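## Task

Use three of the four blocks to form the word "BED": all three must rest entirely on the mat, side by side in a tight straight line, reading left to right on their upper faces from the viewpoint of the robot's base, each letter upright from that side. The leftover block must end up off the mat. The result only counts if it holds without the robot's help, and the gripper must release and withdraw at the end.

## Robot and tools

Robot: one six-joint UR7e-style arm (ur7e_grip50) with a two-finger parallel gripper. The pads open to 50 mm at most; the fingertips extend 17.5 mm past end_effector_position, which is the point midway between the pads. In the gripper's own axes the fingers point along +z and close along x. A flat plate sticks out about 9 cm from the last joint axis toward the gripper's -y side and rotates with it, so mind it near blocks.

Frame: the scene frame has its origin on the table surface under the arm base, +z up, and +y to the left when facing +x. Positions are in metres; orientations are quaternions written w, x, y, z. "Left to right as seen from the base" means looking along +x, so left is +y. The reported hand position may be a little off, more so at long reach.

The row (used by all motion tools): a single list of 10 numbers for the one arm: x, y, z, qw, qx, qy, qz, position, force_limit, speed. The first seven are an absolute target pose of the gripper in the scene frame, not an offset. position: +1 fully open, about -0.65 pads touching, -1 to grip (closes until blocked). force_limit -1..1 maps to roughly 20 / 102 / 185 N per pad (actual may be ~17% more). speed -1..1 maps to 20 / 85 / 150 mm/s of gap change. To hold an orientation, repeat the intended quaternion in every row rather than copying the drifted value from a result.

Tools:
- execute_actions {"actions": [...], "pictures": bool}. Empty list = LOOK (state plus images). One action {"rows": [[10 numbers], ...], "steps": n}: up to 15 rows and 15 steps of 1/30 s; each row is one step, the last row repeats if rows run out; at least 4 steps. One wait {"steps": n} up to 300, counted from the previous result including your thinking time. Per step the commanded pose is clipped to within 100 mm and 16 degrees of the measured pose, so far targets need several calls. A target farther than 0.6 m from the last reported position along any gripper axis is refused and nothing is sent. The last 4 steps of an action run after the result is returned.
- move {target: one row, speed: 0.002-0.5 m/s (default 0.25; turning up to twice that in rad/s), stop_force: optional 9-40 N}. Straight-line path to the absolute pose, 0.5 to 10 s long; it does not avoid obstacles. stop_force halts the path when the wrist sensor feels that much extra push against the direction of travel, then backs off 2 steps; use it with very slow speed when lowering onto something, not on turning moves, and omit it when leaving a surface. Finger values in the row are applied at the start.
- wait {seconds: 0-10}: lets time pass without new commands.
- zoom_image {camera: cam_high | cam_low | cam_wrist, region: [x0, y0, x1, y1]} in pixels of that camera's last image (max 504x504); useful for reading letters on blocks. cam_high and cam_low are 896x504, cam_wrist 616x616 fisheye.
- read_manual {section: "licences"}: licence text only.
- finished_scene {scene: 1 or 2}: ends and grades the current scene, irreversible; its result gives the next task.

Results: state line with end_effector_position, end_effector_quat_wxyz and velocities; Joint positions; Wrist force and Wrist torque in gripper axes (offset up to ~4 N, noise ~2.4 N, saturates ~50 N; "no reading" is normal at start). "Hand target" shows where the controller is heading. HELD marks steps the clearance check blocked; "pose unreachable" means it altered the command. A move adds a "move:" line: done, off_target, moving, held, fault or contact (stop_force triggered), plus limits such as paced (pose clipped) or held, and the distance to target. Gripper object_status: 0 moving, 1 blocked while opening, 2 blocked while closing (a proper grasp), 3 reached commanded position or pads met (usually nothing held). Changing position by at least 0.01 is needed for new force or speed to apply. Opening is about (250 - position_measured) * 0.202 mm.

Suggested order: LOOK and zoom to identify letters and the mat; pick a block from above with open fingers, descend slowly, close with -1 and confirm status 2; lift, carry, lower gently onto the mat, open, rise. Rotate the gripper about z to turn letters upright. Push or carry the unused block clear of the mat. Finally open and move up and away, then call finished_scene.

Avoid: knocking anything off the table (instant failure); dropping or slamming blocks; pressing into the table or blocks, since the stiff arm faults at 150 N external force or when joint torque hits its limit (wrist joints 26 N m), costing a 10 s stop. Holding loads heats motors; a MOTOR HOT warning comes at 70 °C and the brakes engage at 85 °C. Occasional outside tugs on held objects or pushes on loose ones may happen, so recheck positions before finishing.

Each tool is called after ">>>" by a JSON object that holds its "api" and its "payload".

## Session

>>> {"api": "execute_actions", "payload": {"actions": []}}

Scene clock: 0.00 s of 7600.00 s.
end_effector_position=(+0.5678, -0.3681, +0.2748) position_measured=3 object_status=3 end_effector_quat_wxyz=(+0.344, +0.937, -0.029, +0.045) end_effector_velocity=(+0.001, -0.000, +0.000) end_effector_angular_velocity=(-0.001, -0.001, +0.001)
Joint positions: [-0.742 -0.863  1.924 -3.138 -1.787  0.976]
Joint velocities: [-0.    -0.    -0.    -0.001  0.    -0.   ]
Motor temperatures (°C, as the motors report them): [27 26 25 40 31 31]
Wrist force (N, on the end effector, along its own x y z axes, offset not removed): no reading
Wrist torque (N m, same axes, about the end effector's origin, offset not removed): no reading
Hand target: +0.568, -0.368, +0.275; +0.344, +0.937, -0.029, +0.045

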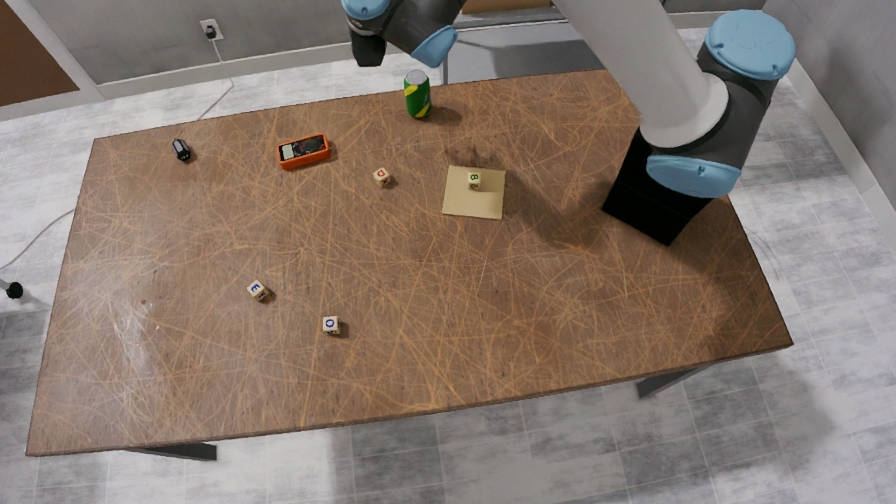

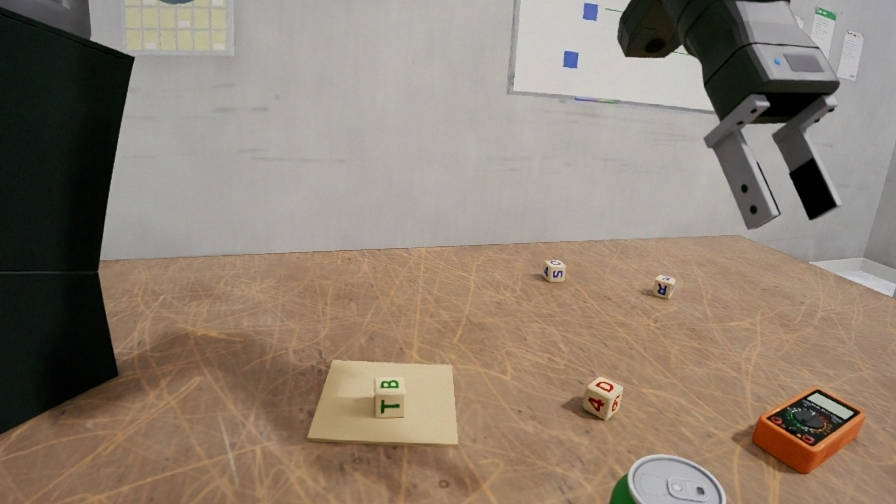

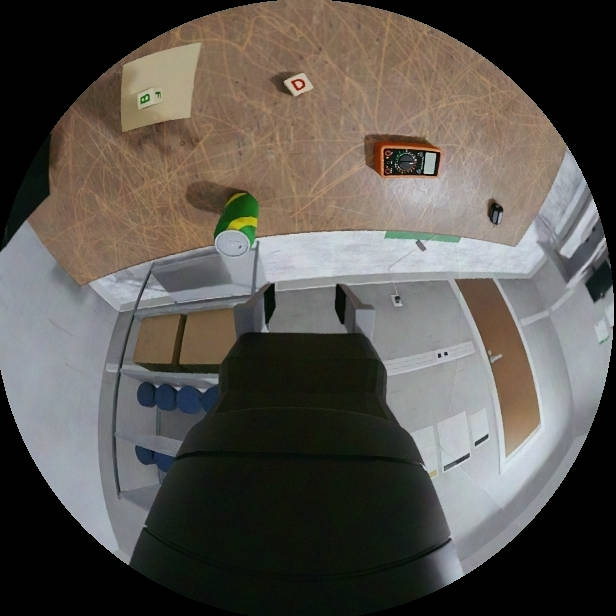

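>>> {"api": "move", "payload": {"target": [0.42,-0.1,0.3,0,0.7071,-0.7071,0,1,-0.5,0], "speed": 0.35}}

>>> {"api": "zoom_image", "payload": {"camera": "cam_wrist", "region": [150,50,420,340]}}

>>> {"api": "zoom_image", "payload": {"camera": "cam_high", "region": [230,140,530,350]}}

Scene clock: 3.10 s of 7600.00 s.
end_effector_position=(+0.4196, -0.1002, +0.2999) position_measured=3 object_status=3 end_effector_quat_wxyz=(+0.000, +0.707, -0.707, -0.000) end_effector_velocity=(-0.001, +0.001, +0.000) end_effector_angular_velocity=(+0.001, -0.003, -0.005)
Joint positions: [-0.834 -1.476  2.469 -2.554 -1.266  2.364]
Joint velocities: [-0.002 -0.004  0.005 -0.001  0.003  0.003]
Motor temperatures (°C, as the motors report them): [27 26 25 40 31 31]
Wrist force (N, on the end effector, along its own x y z axes, offset not removed): [-0.3 1.4 -1.5]
Wrist torque (N m, same axes, about the end effector's origin, offset not removed): [0.06 0.20 0.13]
Hand target: +0.420, -0.100, +0.300; -0.000, +0.707, -0.707, -0.000
Off the commanded pose: 0.000 m, 0 deg.
Kept back: nothing.
move: done

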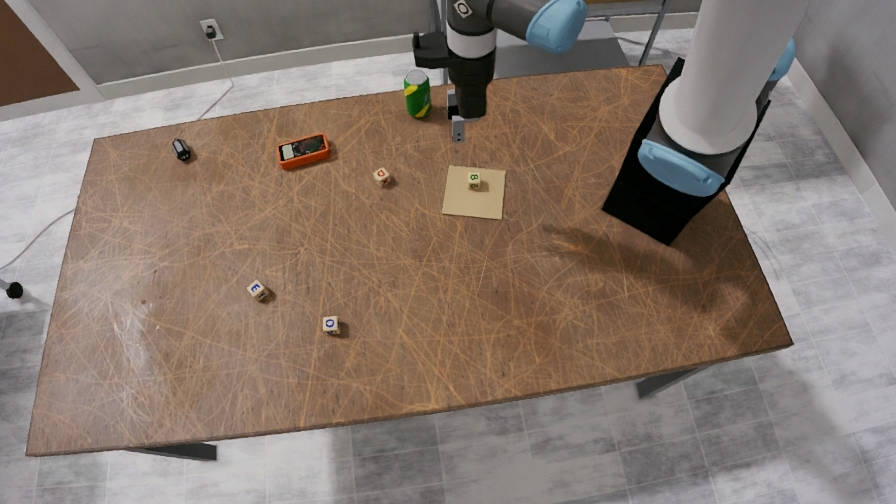

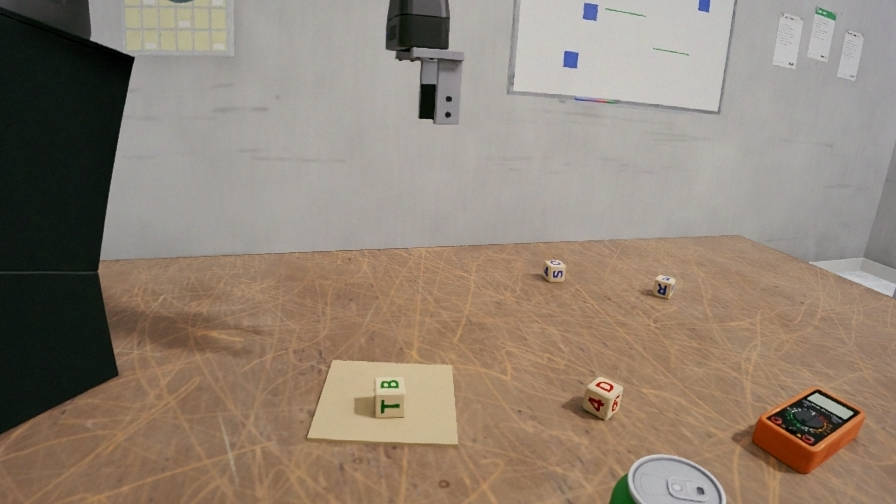

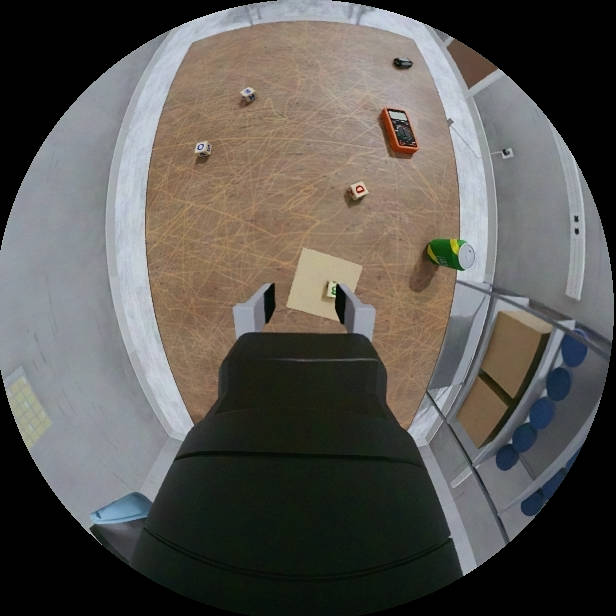

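Region (150, 50, 420, 340) of cam_wrist's 616x616 image, scaled by 1.738, with more detail than that image has; it fills the left 469 columns of this view, and the rest is white.

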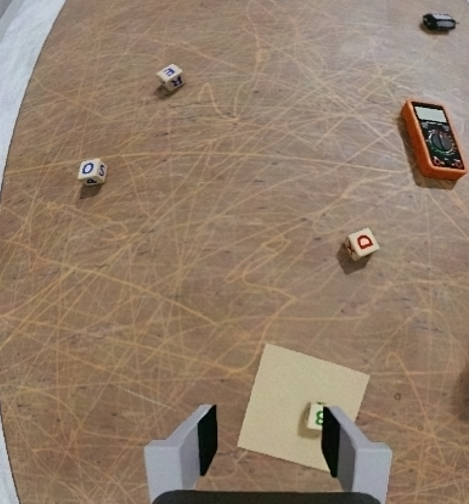

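Region (230, 140, 530, 350) of cam_high's 896x504 image, scaled by 1.680, with more detail than that image has; it fills the top 353 rows of this view, and the rest is white.

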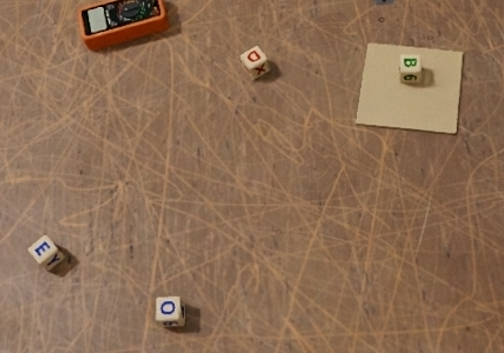

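>>> {"api": "move", "payload": {"target": [0.368,-0.16,0.09,0,0.609,-0.793,0,1,-0.5,0], "speed": 0.3}}

>>> {"api": "zoom_image", "payload": {"camera": "cam_wrist", "region": [200,180,420,340]}}

Scene clock: 4.80 s of 7600.00 s.
end_effector_position=(+0.3681, -0.1600, +0.0904) position_measured=3 object_status=3 end_effector_quat_wxyz=(-0.000, -0.609, +0.793, +0.000) end_effector_velocity=(+0.000, -0.000, -0.001) end_effector_angular_velocity=(-0.002, -0.001, -0.000)
Joint positions: [-0.854 -0.644  2.443 -3.354 -1.266  2.605]
Joint velocities: [ 0.001  0.005 -0.002 -0.005 -0.     0.002]
Motor temperatures (°C, as the motors report them): [27 26 25 40 31 31]
Wrist force (N, on the end effector, along its own x y z axes, offset not removed): [-1.6 0.6 -1.7]
Wrist torque (N m, same axes, about the end effector's origin, offset not removed): [-0.17 0.50 0.05]
Hand target: +0.368, -0.160, +0.090; +0.000, -0.609, +0.793, +0.000
Off the commanded pose: 0.000 m, 0 deg.
Kept back: nothing.
move: done

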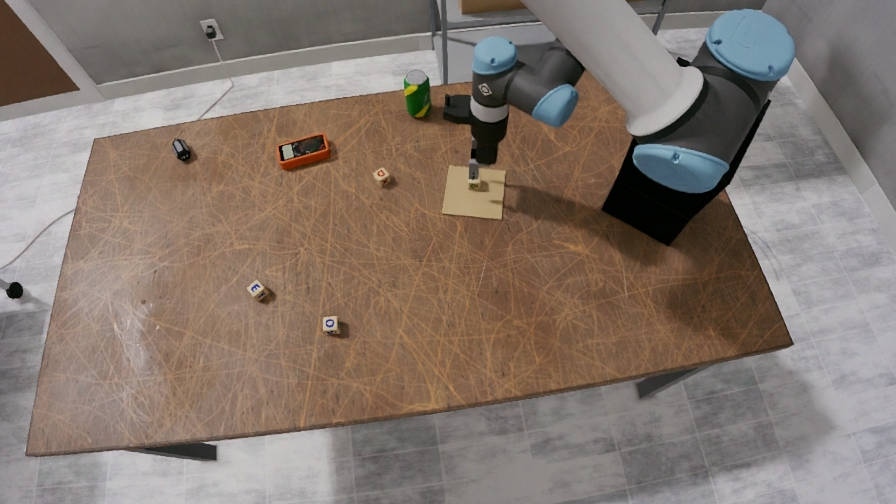

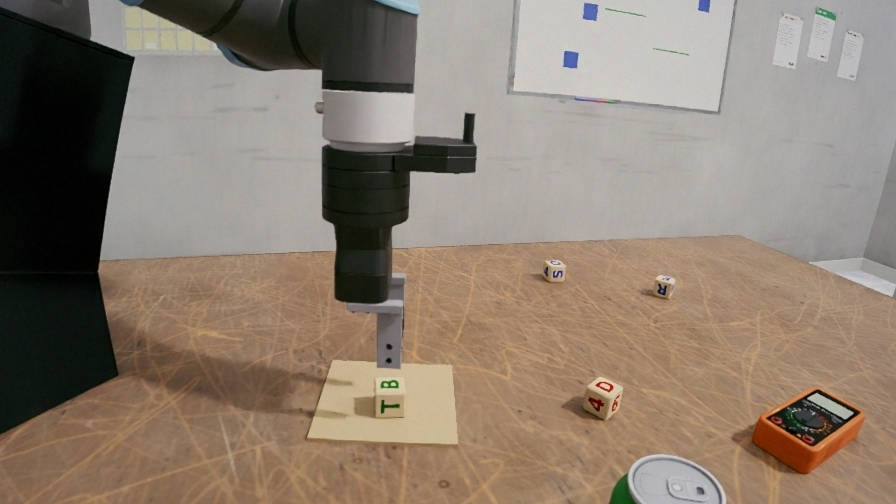

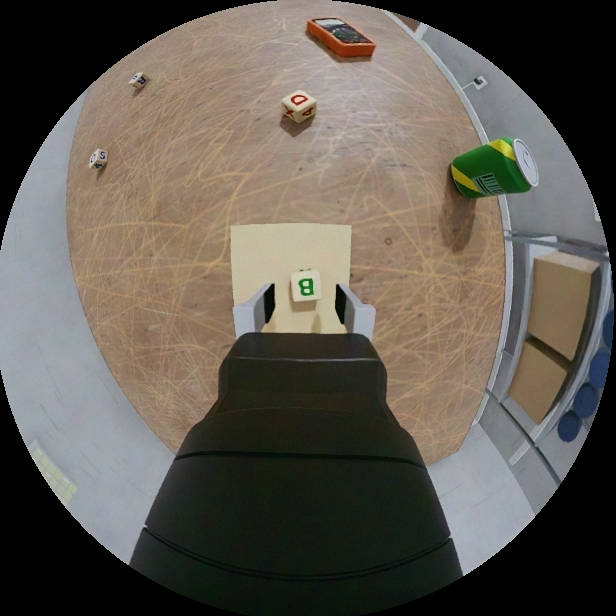

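Region (200, 180, 420, 340) of cam_wrist's 616x616 image, scaled by 2.291, with more detail than that image has; it fills the top 367 rows of this view, and the rest is white.

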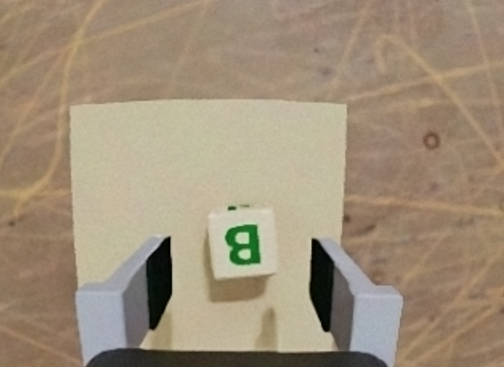

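>>> {"api": "move", "payload": {"target": [0.369,-0.1605,0.027,0,0.649,-0.76,0,1,-0.5,0], "speed": 0.1}}

>>> {"api": "move", "payload": {"target": [0.369,-0.1605,0.027,0,0.649,-0.76,0,-1,-0.5,0]}}

>>> {"api": "move", "payload": {"target": [0.372,-0.15,0.05,0,0.7071,-0.7071,0,-1,-0.5,0], "speed": 0.12}}

>>> {"api": "move", "payload": {"target": [0.379,-0.107,0.036,0,0.7934,0.6088,0,-1,-0.5,0], "speed": 0.45}}

>>> {"api": "move", "payload": {"target": [0.379,-0.107,0.02,0,0.7934,0.6088,0,-1,-0.5,0], "speed": 0.005, "stop_force": 9}}

Scene clock: 6.17 s of 7600.00 s.
end_effector_position=(+0.3690, -0.1605, +0.0272) position_measured=3 object_status=3 end_effector_quat_wxyz=(-0.000, -0.649, +0.760, -0.000) end_effector_velocity=(+0.000, -0.000, -0.001) end_effector_angular_velocity=(-0.001, -0.001, +0.002)
Joint positions: [-0.806 -0.444  2.338 -3.464 -1.265  2.552]
Joint velocities: [ 0.001  0.004 -0.003 -0.002  0.    -0.   ]
Motor temperatures (°C, as the motors report them): [27 26 25 40 31 31]
Wrist force (N, on the end effector, along its own x y z axes, offset not removed): [-1.1 2.1 -0.8]
Wrist torque (N m, same axes, about the end effector's origin, offset not removed): [0.22 0.37 0.09]
Hand target: +0.369, -0.161, +0.027; -0.000, -0.649, +0.760, -0.000
Off the commanded pose: 0.000 m, 0 deg.
Kept back: nothing.
move: done

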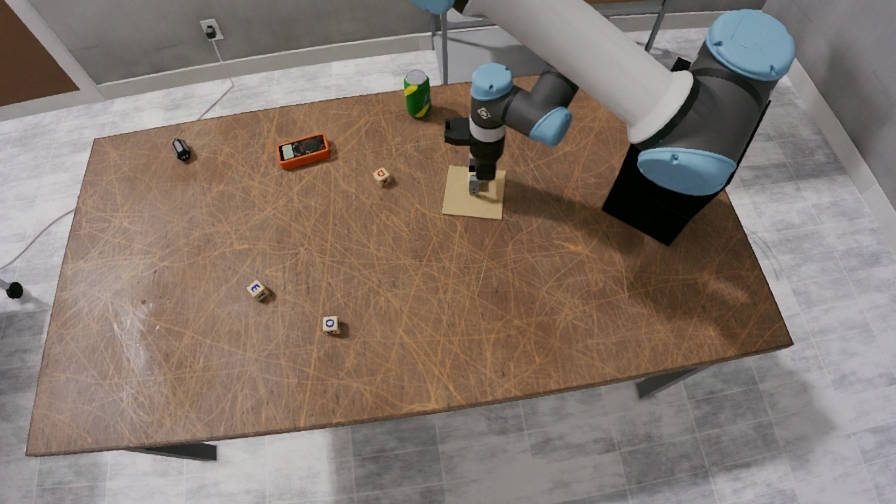

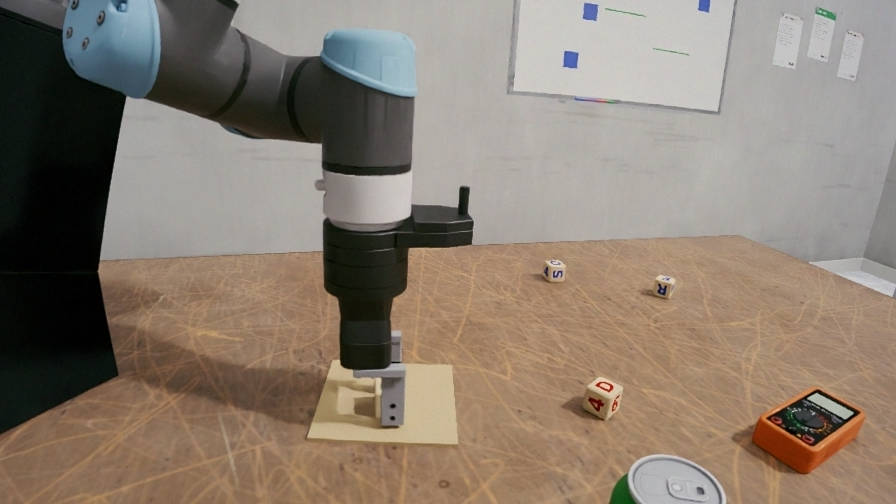

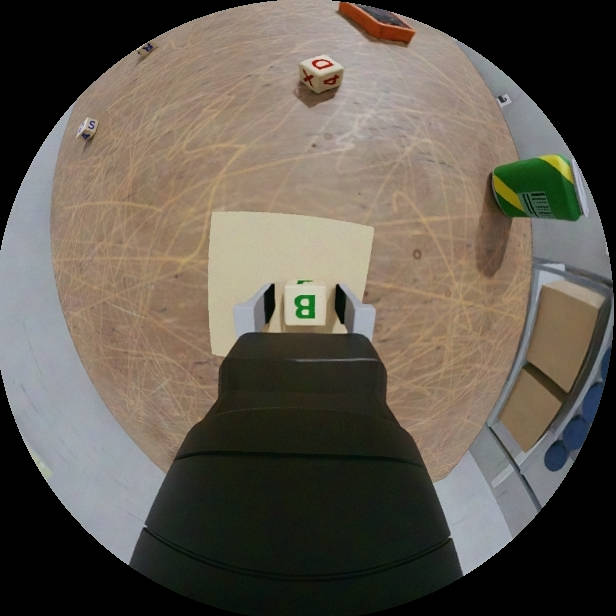

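Scene clock: 6.87 s of 7600.00 s.
end_effector_position=(+0.3690, -0.1605, +0.0270) position_measured=106 object_status=2 end_effector_quat_wxyz=(+0.000, -0.649, +0.760, -0.000) end_effector_velocity=(-0.000, -0.001, +0.000) end_effector_angular_velocity=(-0.002, +0.001, +0.000)
Joint positions: [-0.806 -0.444  2.338 -3.464 -1.265  2.552]
Joint velocities: [ 0.    -0.    -0.     0.    -0.002 -0.   ]
Motor temperatures (°C, as the motors report them): [27 26 25 40 31 31]
Wrist force (N, on the end effector, along its own x y z axes, offset not removed): [-1.9 2.7 -8.2]
Wrist torque (N m, same axes, about the end effector's origin, offset not removed): [-0.05 0.34 0.11]
Hand target: +0.369, -0.161, +0.027; -0.000, -0.649, +0.760, -0.000
Off the commanded pose: 0.000 m, 0 deg.
Kept back: nothing.
move: done

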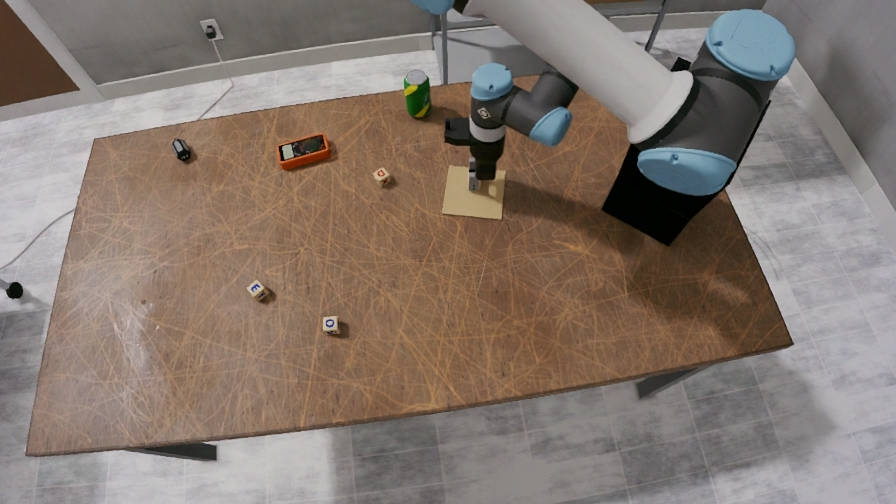

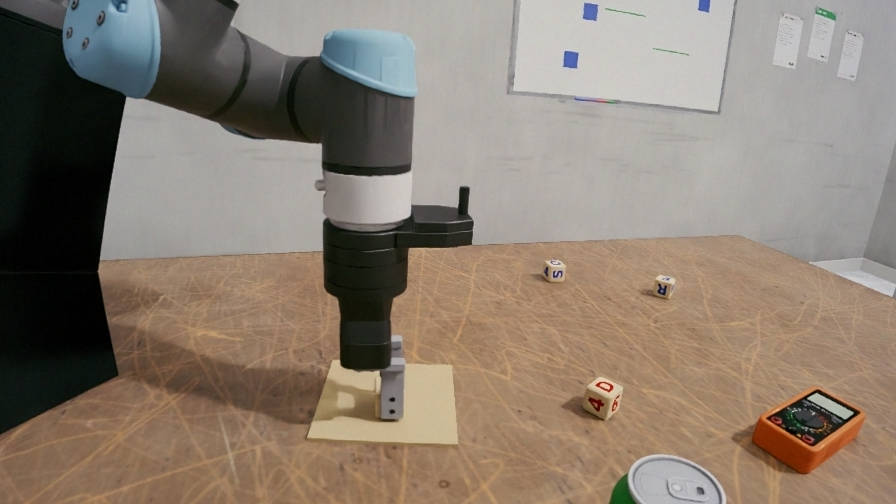

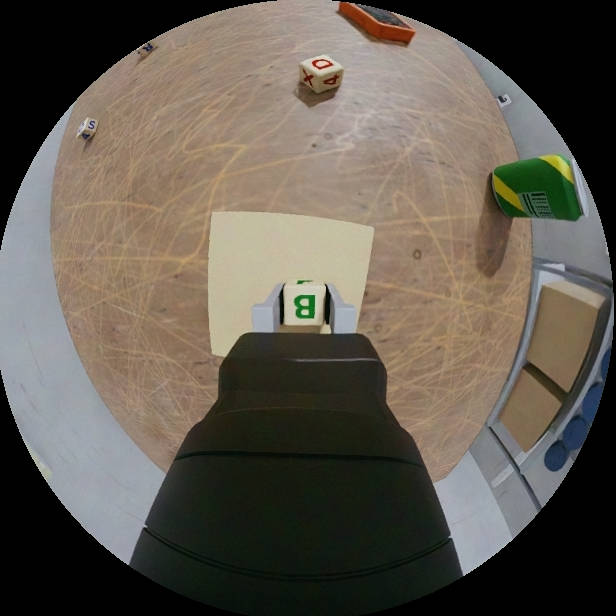

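Scene clock: 7.90 s of 7600.00 s.
end_effector_position=(+0.3719, -0.1501, +0.0499) position_measured=106 object_status=2 end_effector_quat_wxyz=(+0.000, +0.707, -0.707, +0.000) end_effector_velocity=(+0.001, +0.001, +0.001) end_effector_angular_velocity=(+0.003, -0.001, +0.007)
Joint positions: [-0.808 -0.517  2.38  -3.432 -1.266  2.393]
Joint velocities: [-0.    -0.005  0.002  0.004  0.003 -0.007]
Motor temperatures (°C, as the motors report them): [27 26 25 40 31 31]
Wrist force (N, on the end effector, along its own x y z axes, offset not removed): [0.7 -0.6 -2.6]
Wrist torque (N m, same axes, about the end effector's origin, offset not removed): [-0.41 0.00 0.05]
Hand target: +0.372, -0.150, +0.050; +0.000, +0.707, -0.707, +0.000
Off the commanded pose: 0.000 m, 0 deg.
Kept back: nothing.
move: done

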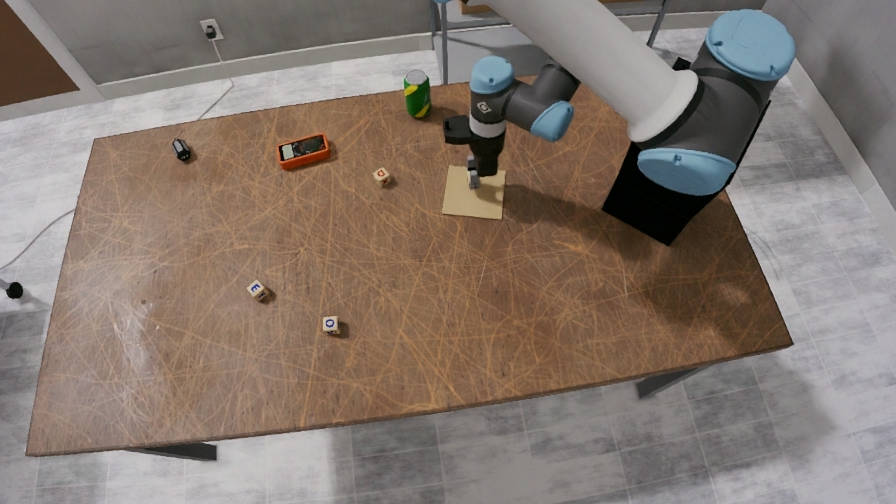

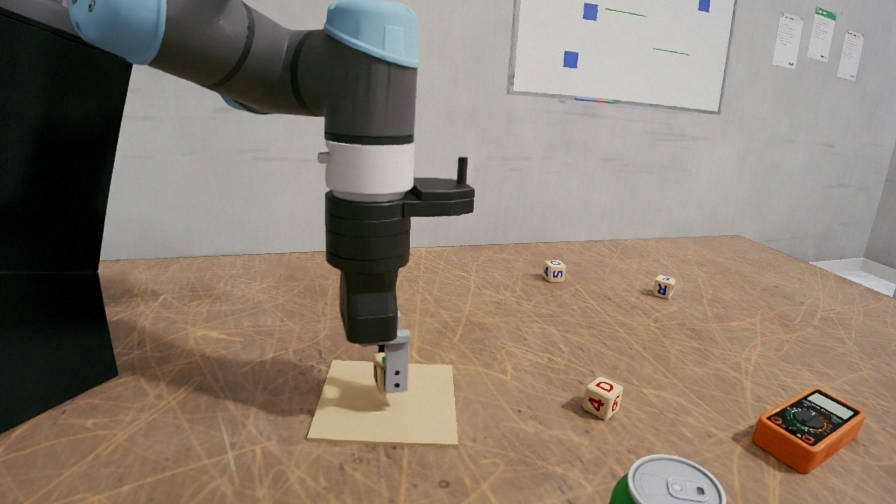

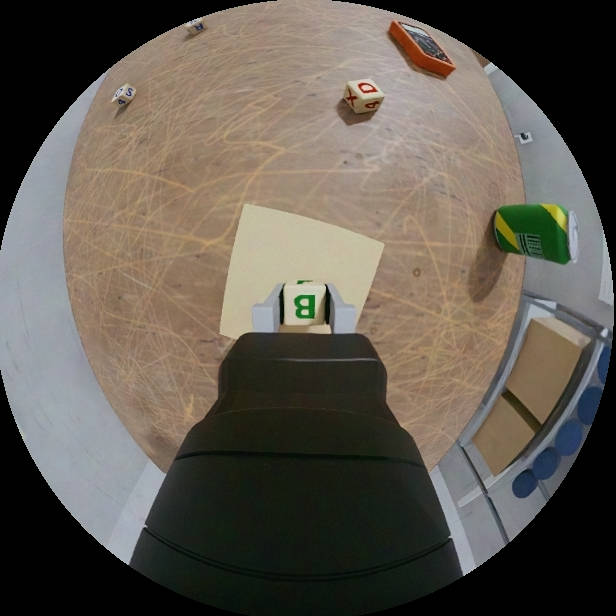

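Scene clock: 11.67 s of 7600.00 s.
end_effector_position=(+0.3790, -0.1071, +0.0360) position_measured=106 object_status=2 end_effector_quat_wxyz=(+0.000, +0.793, +0.609, -0.000) end_effector_velocity=(-0.000, +0.001, +0.000) end_effector_angular_velocity=(+0.002, -0.000, +0.007)
Joint positions: [-0.637 -0.552  2.278 -3.349 -1.27  -0.308]
Joint velocities: [ 0.    -0.001  0.001  0.     0.002 -0.007]
Motor temperatures (°C, as the motors report them): [27 26 25 40 31 31]
Wrist force (N, on the end effector, along its own x y z axes, offset not removed): [-0.3 0.9 -2.1]
Wrist torque (N m, same axes, about the end effector's origin, offset not removed): [-0.08 0.28 0.07]
Hand target: +0.379, -0.107, +0.036; +0.000, +0.793, +0.609, -0.000
Off the commanded pose: 0.000 m, 0 deg.
Kept back: nothing.
move: done

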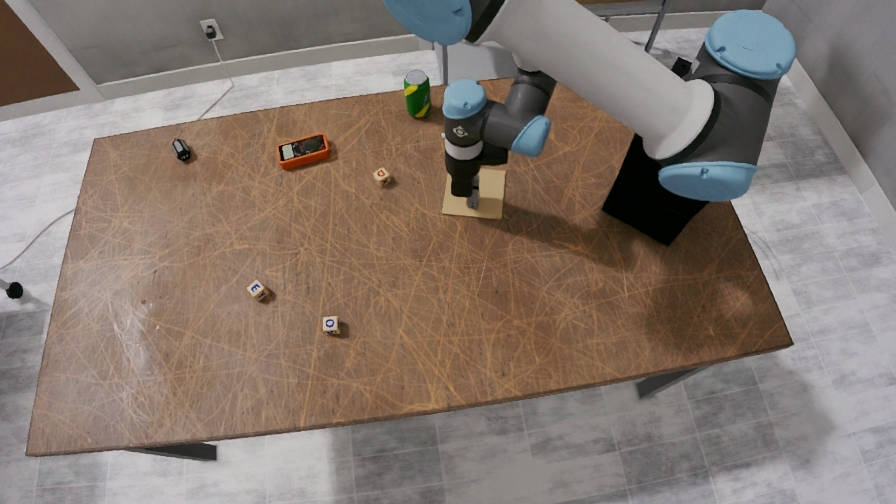

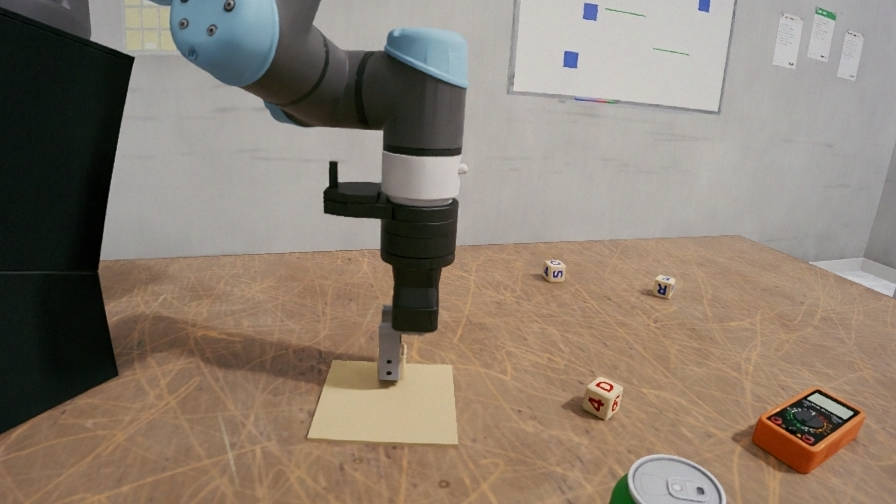

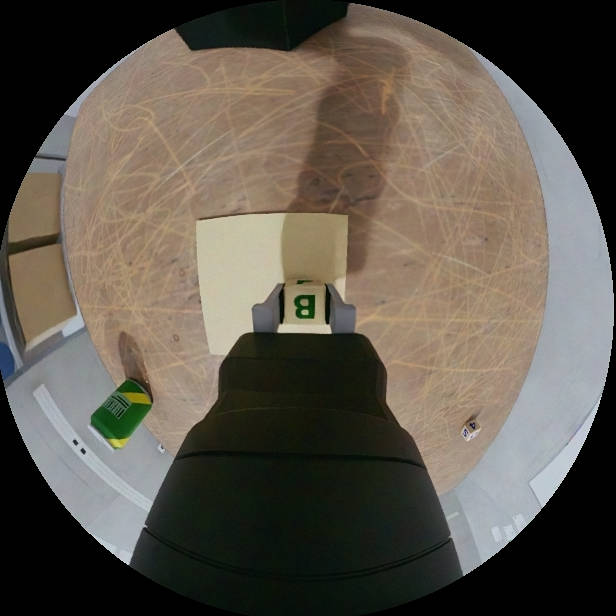

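Scene clock: 13.87 s of 7600.00 s.
end_effector_position=(+0.3791, -0.1070, +0.0268) position_measured=106 object_status=2 end_effector_quat_wxyz=(+0.000, +0.793, +0.609, +0.000) end_effector_velocity=(-0.001, +0.001, +0.001) end_effector_angular_velocity=(+0.002, +0.004, +0.002)
Joint positions: [-0.63  -0.526  2.262 -3.362 -1.27  -0.301]
Joint velocities: [-0.    -0.005  0.004  0.006  0.    -0.003]
Motor temperatures (°C, as the motors report them): [27 26 25 40 31 31]
Wrist force (N, on the end effector, along its own x y z axes, offset not removed): [0.5 -7.6 -37.7]
Wrist torque (N m, same axes, about the end effector's origin, offset not removed): [0.28 0.41 0.02]
Hand target: +0.379, -0.107, +0.027; +0.000, +0.793, +0.609, -0.000
Off the commanded pose: 0.007 m, 0 deg.
Kept back: nothing.
move: contact

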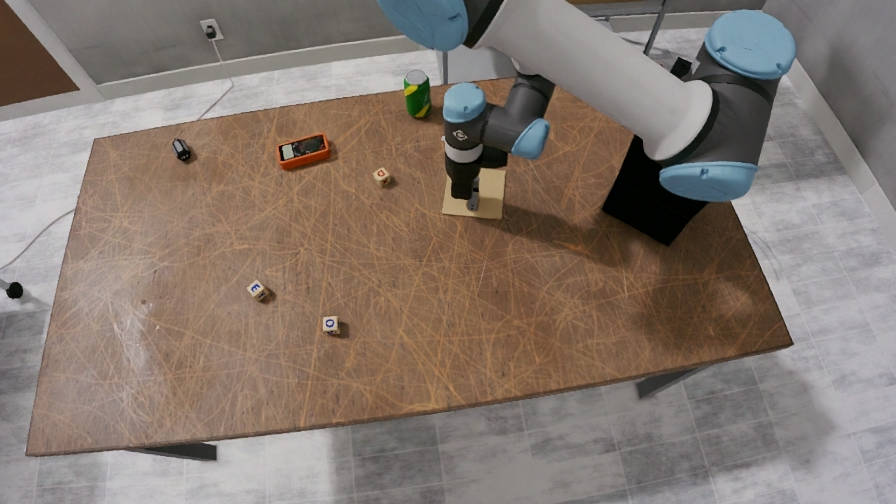

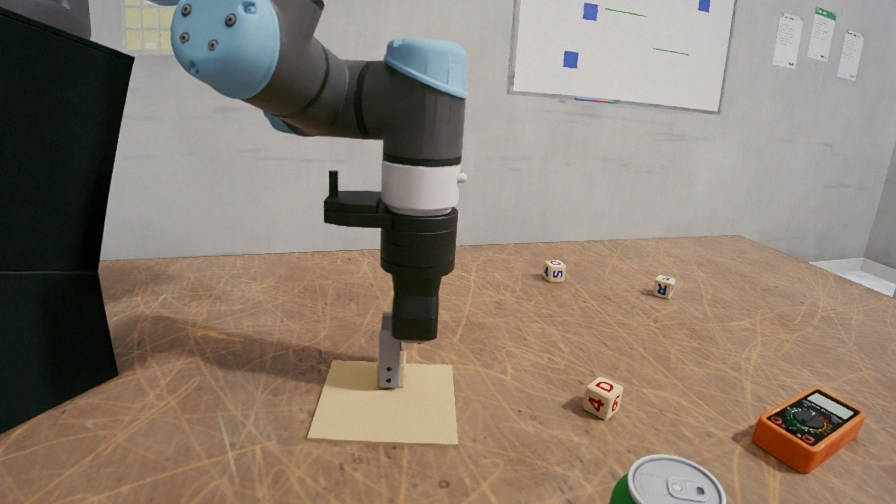

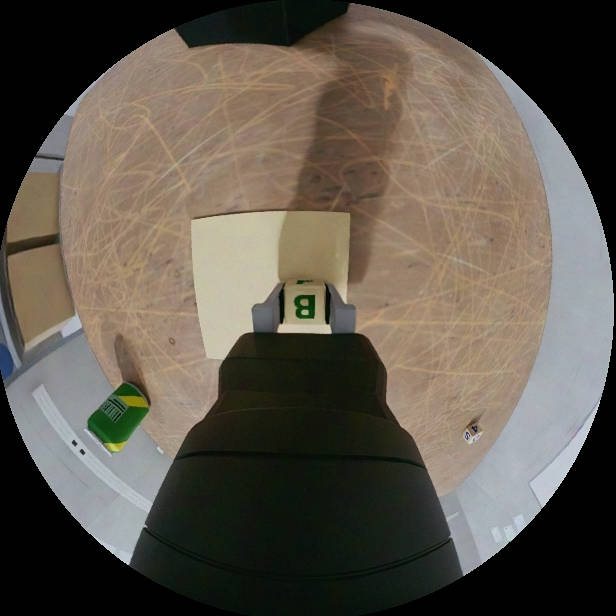

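>>> {"api": "move", "payload": {"target": [0.379,-0.107,0.0275,0,0.7934,0.6088,0,1,-0.5,0]}}

>>> {"api": "move", "payload": {"target": [0.379,-0.107,0.12,0,0.7934,0.6088,0,1,-0.5,0]}}

>>> {"api": "move", "payload": {"target": [0.56,-0.21,0.16,0,0.7071,-0.7071,0,1,-0.5,0], "speed": 0.4}}

Scene clock: 15.13 s of 7600.00 s.
end_effector_position=(+0.3790, -0.1070, +0.0275) position_measured=3 object_status=3 end_effector_quat_wxyz=(+0.000, +0.793, +0.609, -0.000) end_effector_velocity=(+0.000, +0.000, +0.000) end_effector_angular_velocity=(+0.000, -0.001, +0.000)
Joint positions: [-0.631 -0.528  2.264 -3.361 -1.27  -0.302]
Joint velocities: [ 0.    -0.     0.    -0.001  0.001  0.   ]
Motor temperatures (°C, as the motors report them): [27 26 25 40 31 31]
Wrist force (N, on the end effector, along its own x y z axes, offset not removed): [-0.3 1.0 -2.3]
Wrist torque (N m, same axes, about the end effector's origin, offset not removed): [-0.02 0.22 0.10]
Hand target: +0.379, -0.107, +0.027; -0.000, +0.793, +0.609, +0.000
Off the commanded pose: 0.000 m, 0 deg.
Kept back: nothing.
move: done

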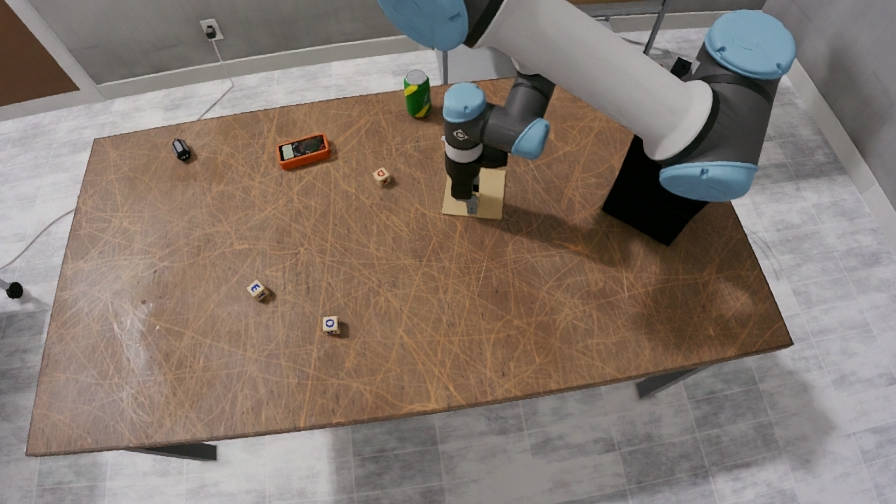

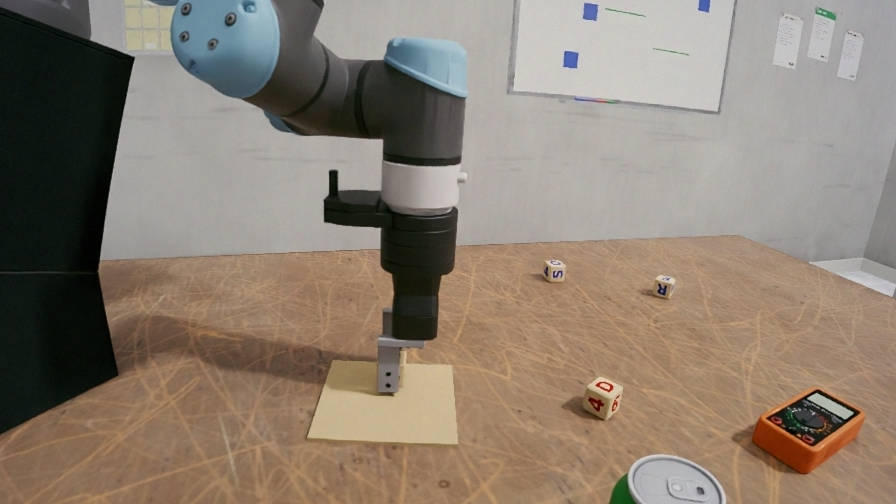

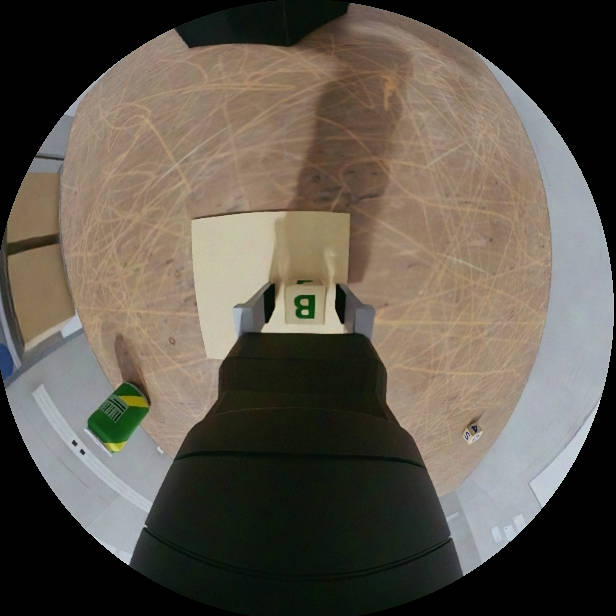

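Scene clock: 16.10 s of 7600.00 s.
end_effector_position=(+0.3790, -0.1070, +0.1198) position_measured=3 object_status=3 end_effector_quat_wxyz=(-0.000, +0.793, +0.609, +0.000) end_effector_velocity=(+0.001, -0.000, +0.001) end_effector_angular_velocity=(+0.000, -0.000, +0.000)
Joint positions: [-0.7   -0.816  2.391 -3.179 -1.267 -0.374]
Joint velocities: [-0.001 -0.005 -0.     0.006  0.    -0.001]
Motor temperatures (°C, as the motors report them): [27 26 25 40 31 31]
Wrist force (N, on the end effector, along its own x y z axes, offset not removed): [-1.1 1.1 -2.5]
Wrist torque (N m, same axes, about the end effector's origin, offset not removed): [-0.08 0.25 0.12]
Hand target: +0.379, -0.107, +0.120; -0.000, +0.793, +0.609, +0.000
Off the commanded pose: 0.000 m, 0 deg.
Kept back: nothing.
move: done

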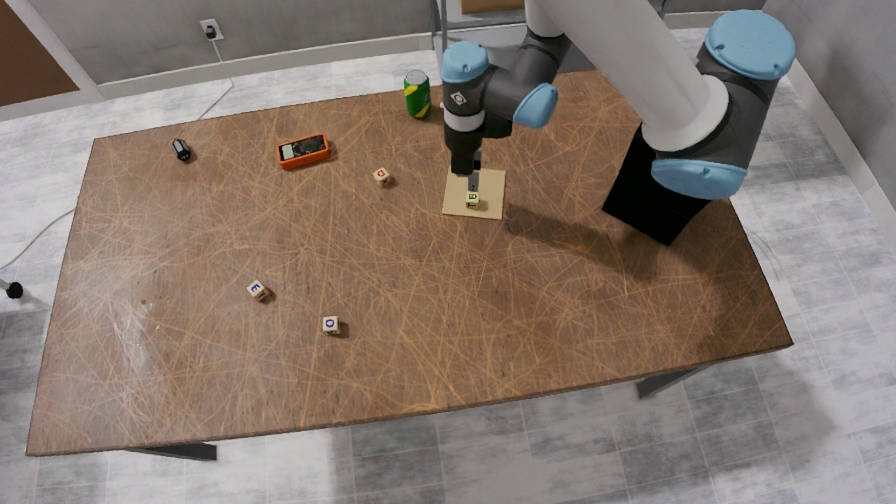

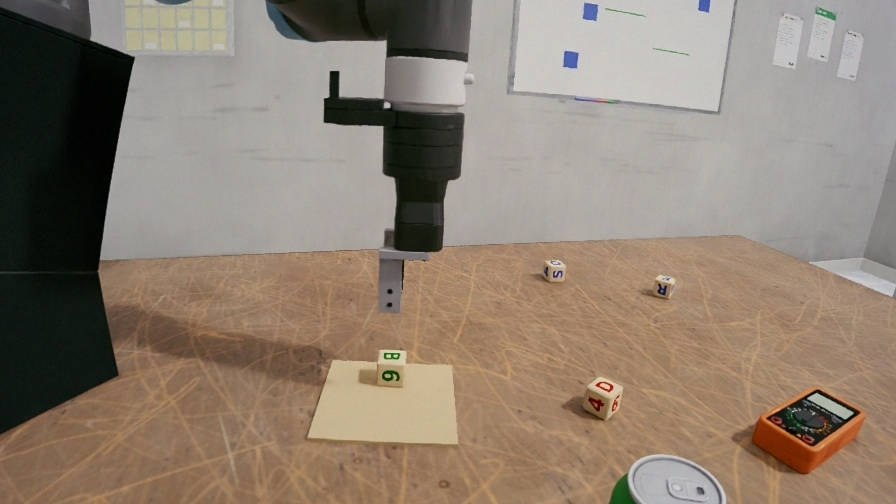

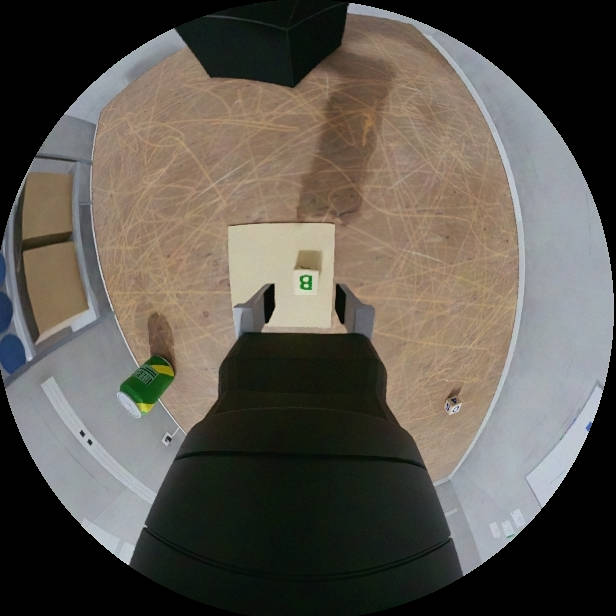

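Scene clock: 20.23 s of 7600.00 s.
end_effector_position=(+0.5601, -0.2098, +0.1598) position_measured=3 object_status=3 end_effector_quat_wxyz=(-0.000, +0.707, -0.707, -0.000) end_effector_velocity=(+0.001, +0.001, +0.000) end_effector_angular_velocity=(+0.002, -0.001, -0.006)
Joint positions: [-0.72  -0.842  1.976 -2.731 -1.266  2.484]
Joint velocities: [ 0.001 -0.    -0.001  0.002  0.002  0.007]
Motor temperatures (°C, as the motors report them): [27 26 25 40 31 31]
Wrist force (N, on the end effector, along its own x y z axes, offset not removed): [-0.5 1.6 -1.3]
Wrist torque (N m, same axes, about the end effector's origin, offset not removed): [0.14 0.20 0.14]
Hand target: +0.560, -0.210, +0.160; -0.000, +0.707, -0.707, -0.000
Off the commanded pose: 0.000 m, 0 deg.
Kept back: nothing.
move: done

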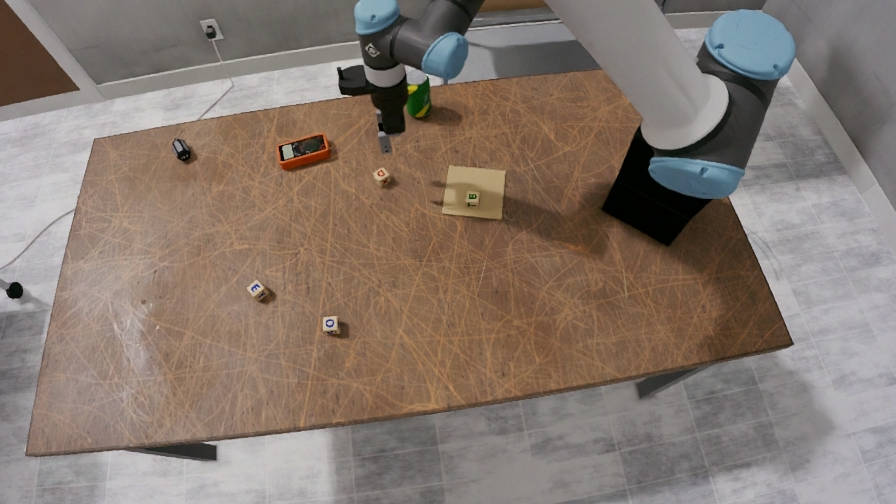

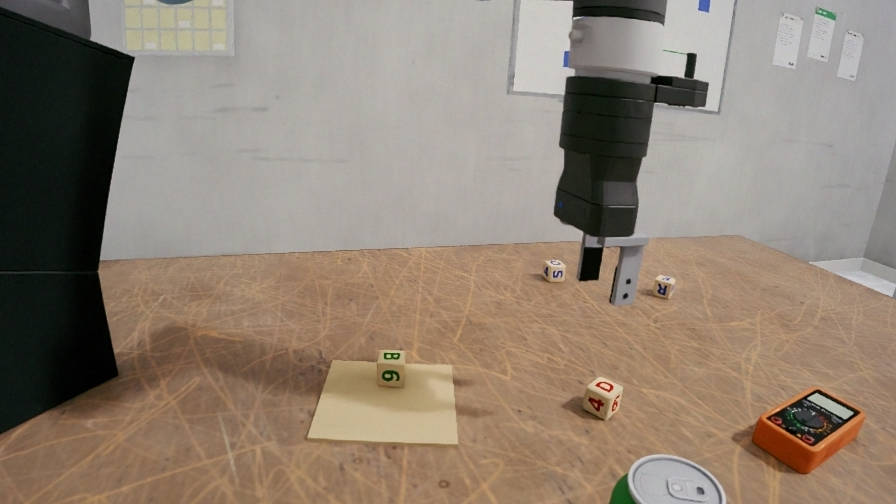

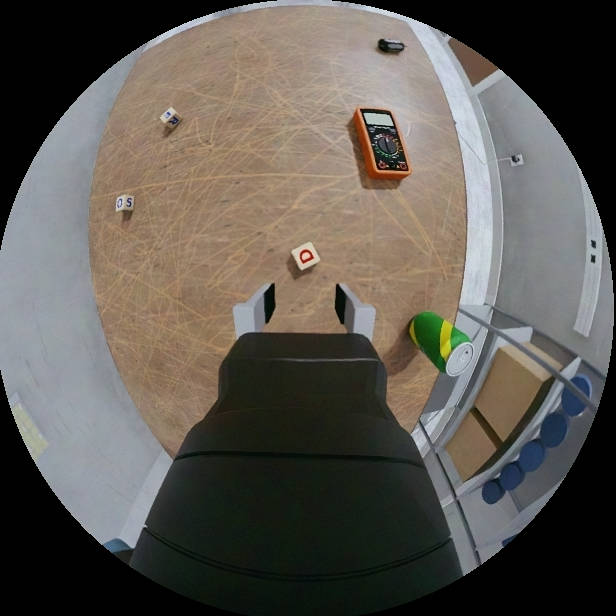

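>>> {"api": "zoom_image", "payload": {"camera": "cam_wrist", "region": [266,216,346,296]}}

Region (266, 216, 346, 296) of cam_wrist's 616x616 image, scaled by 6.300, with more detail than that image has.

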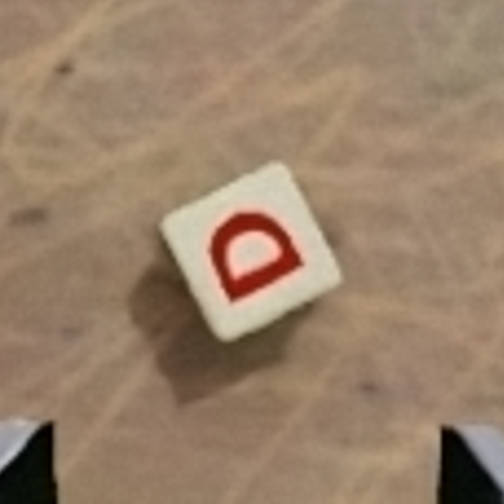

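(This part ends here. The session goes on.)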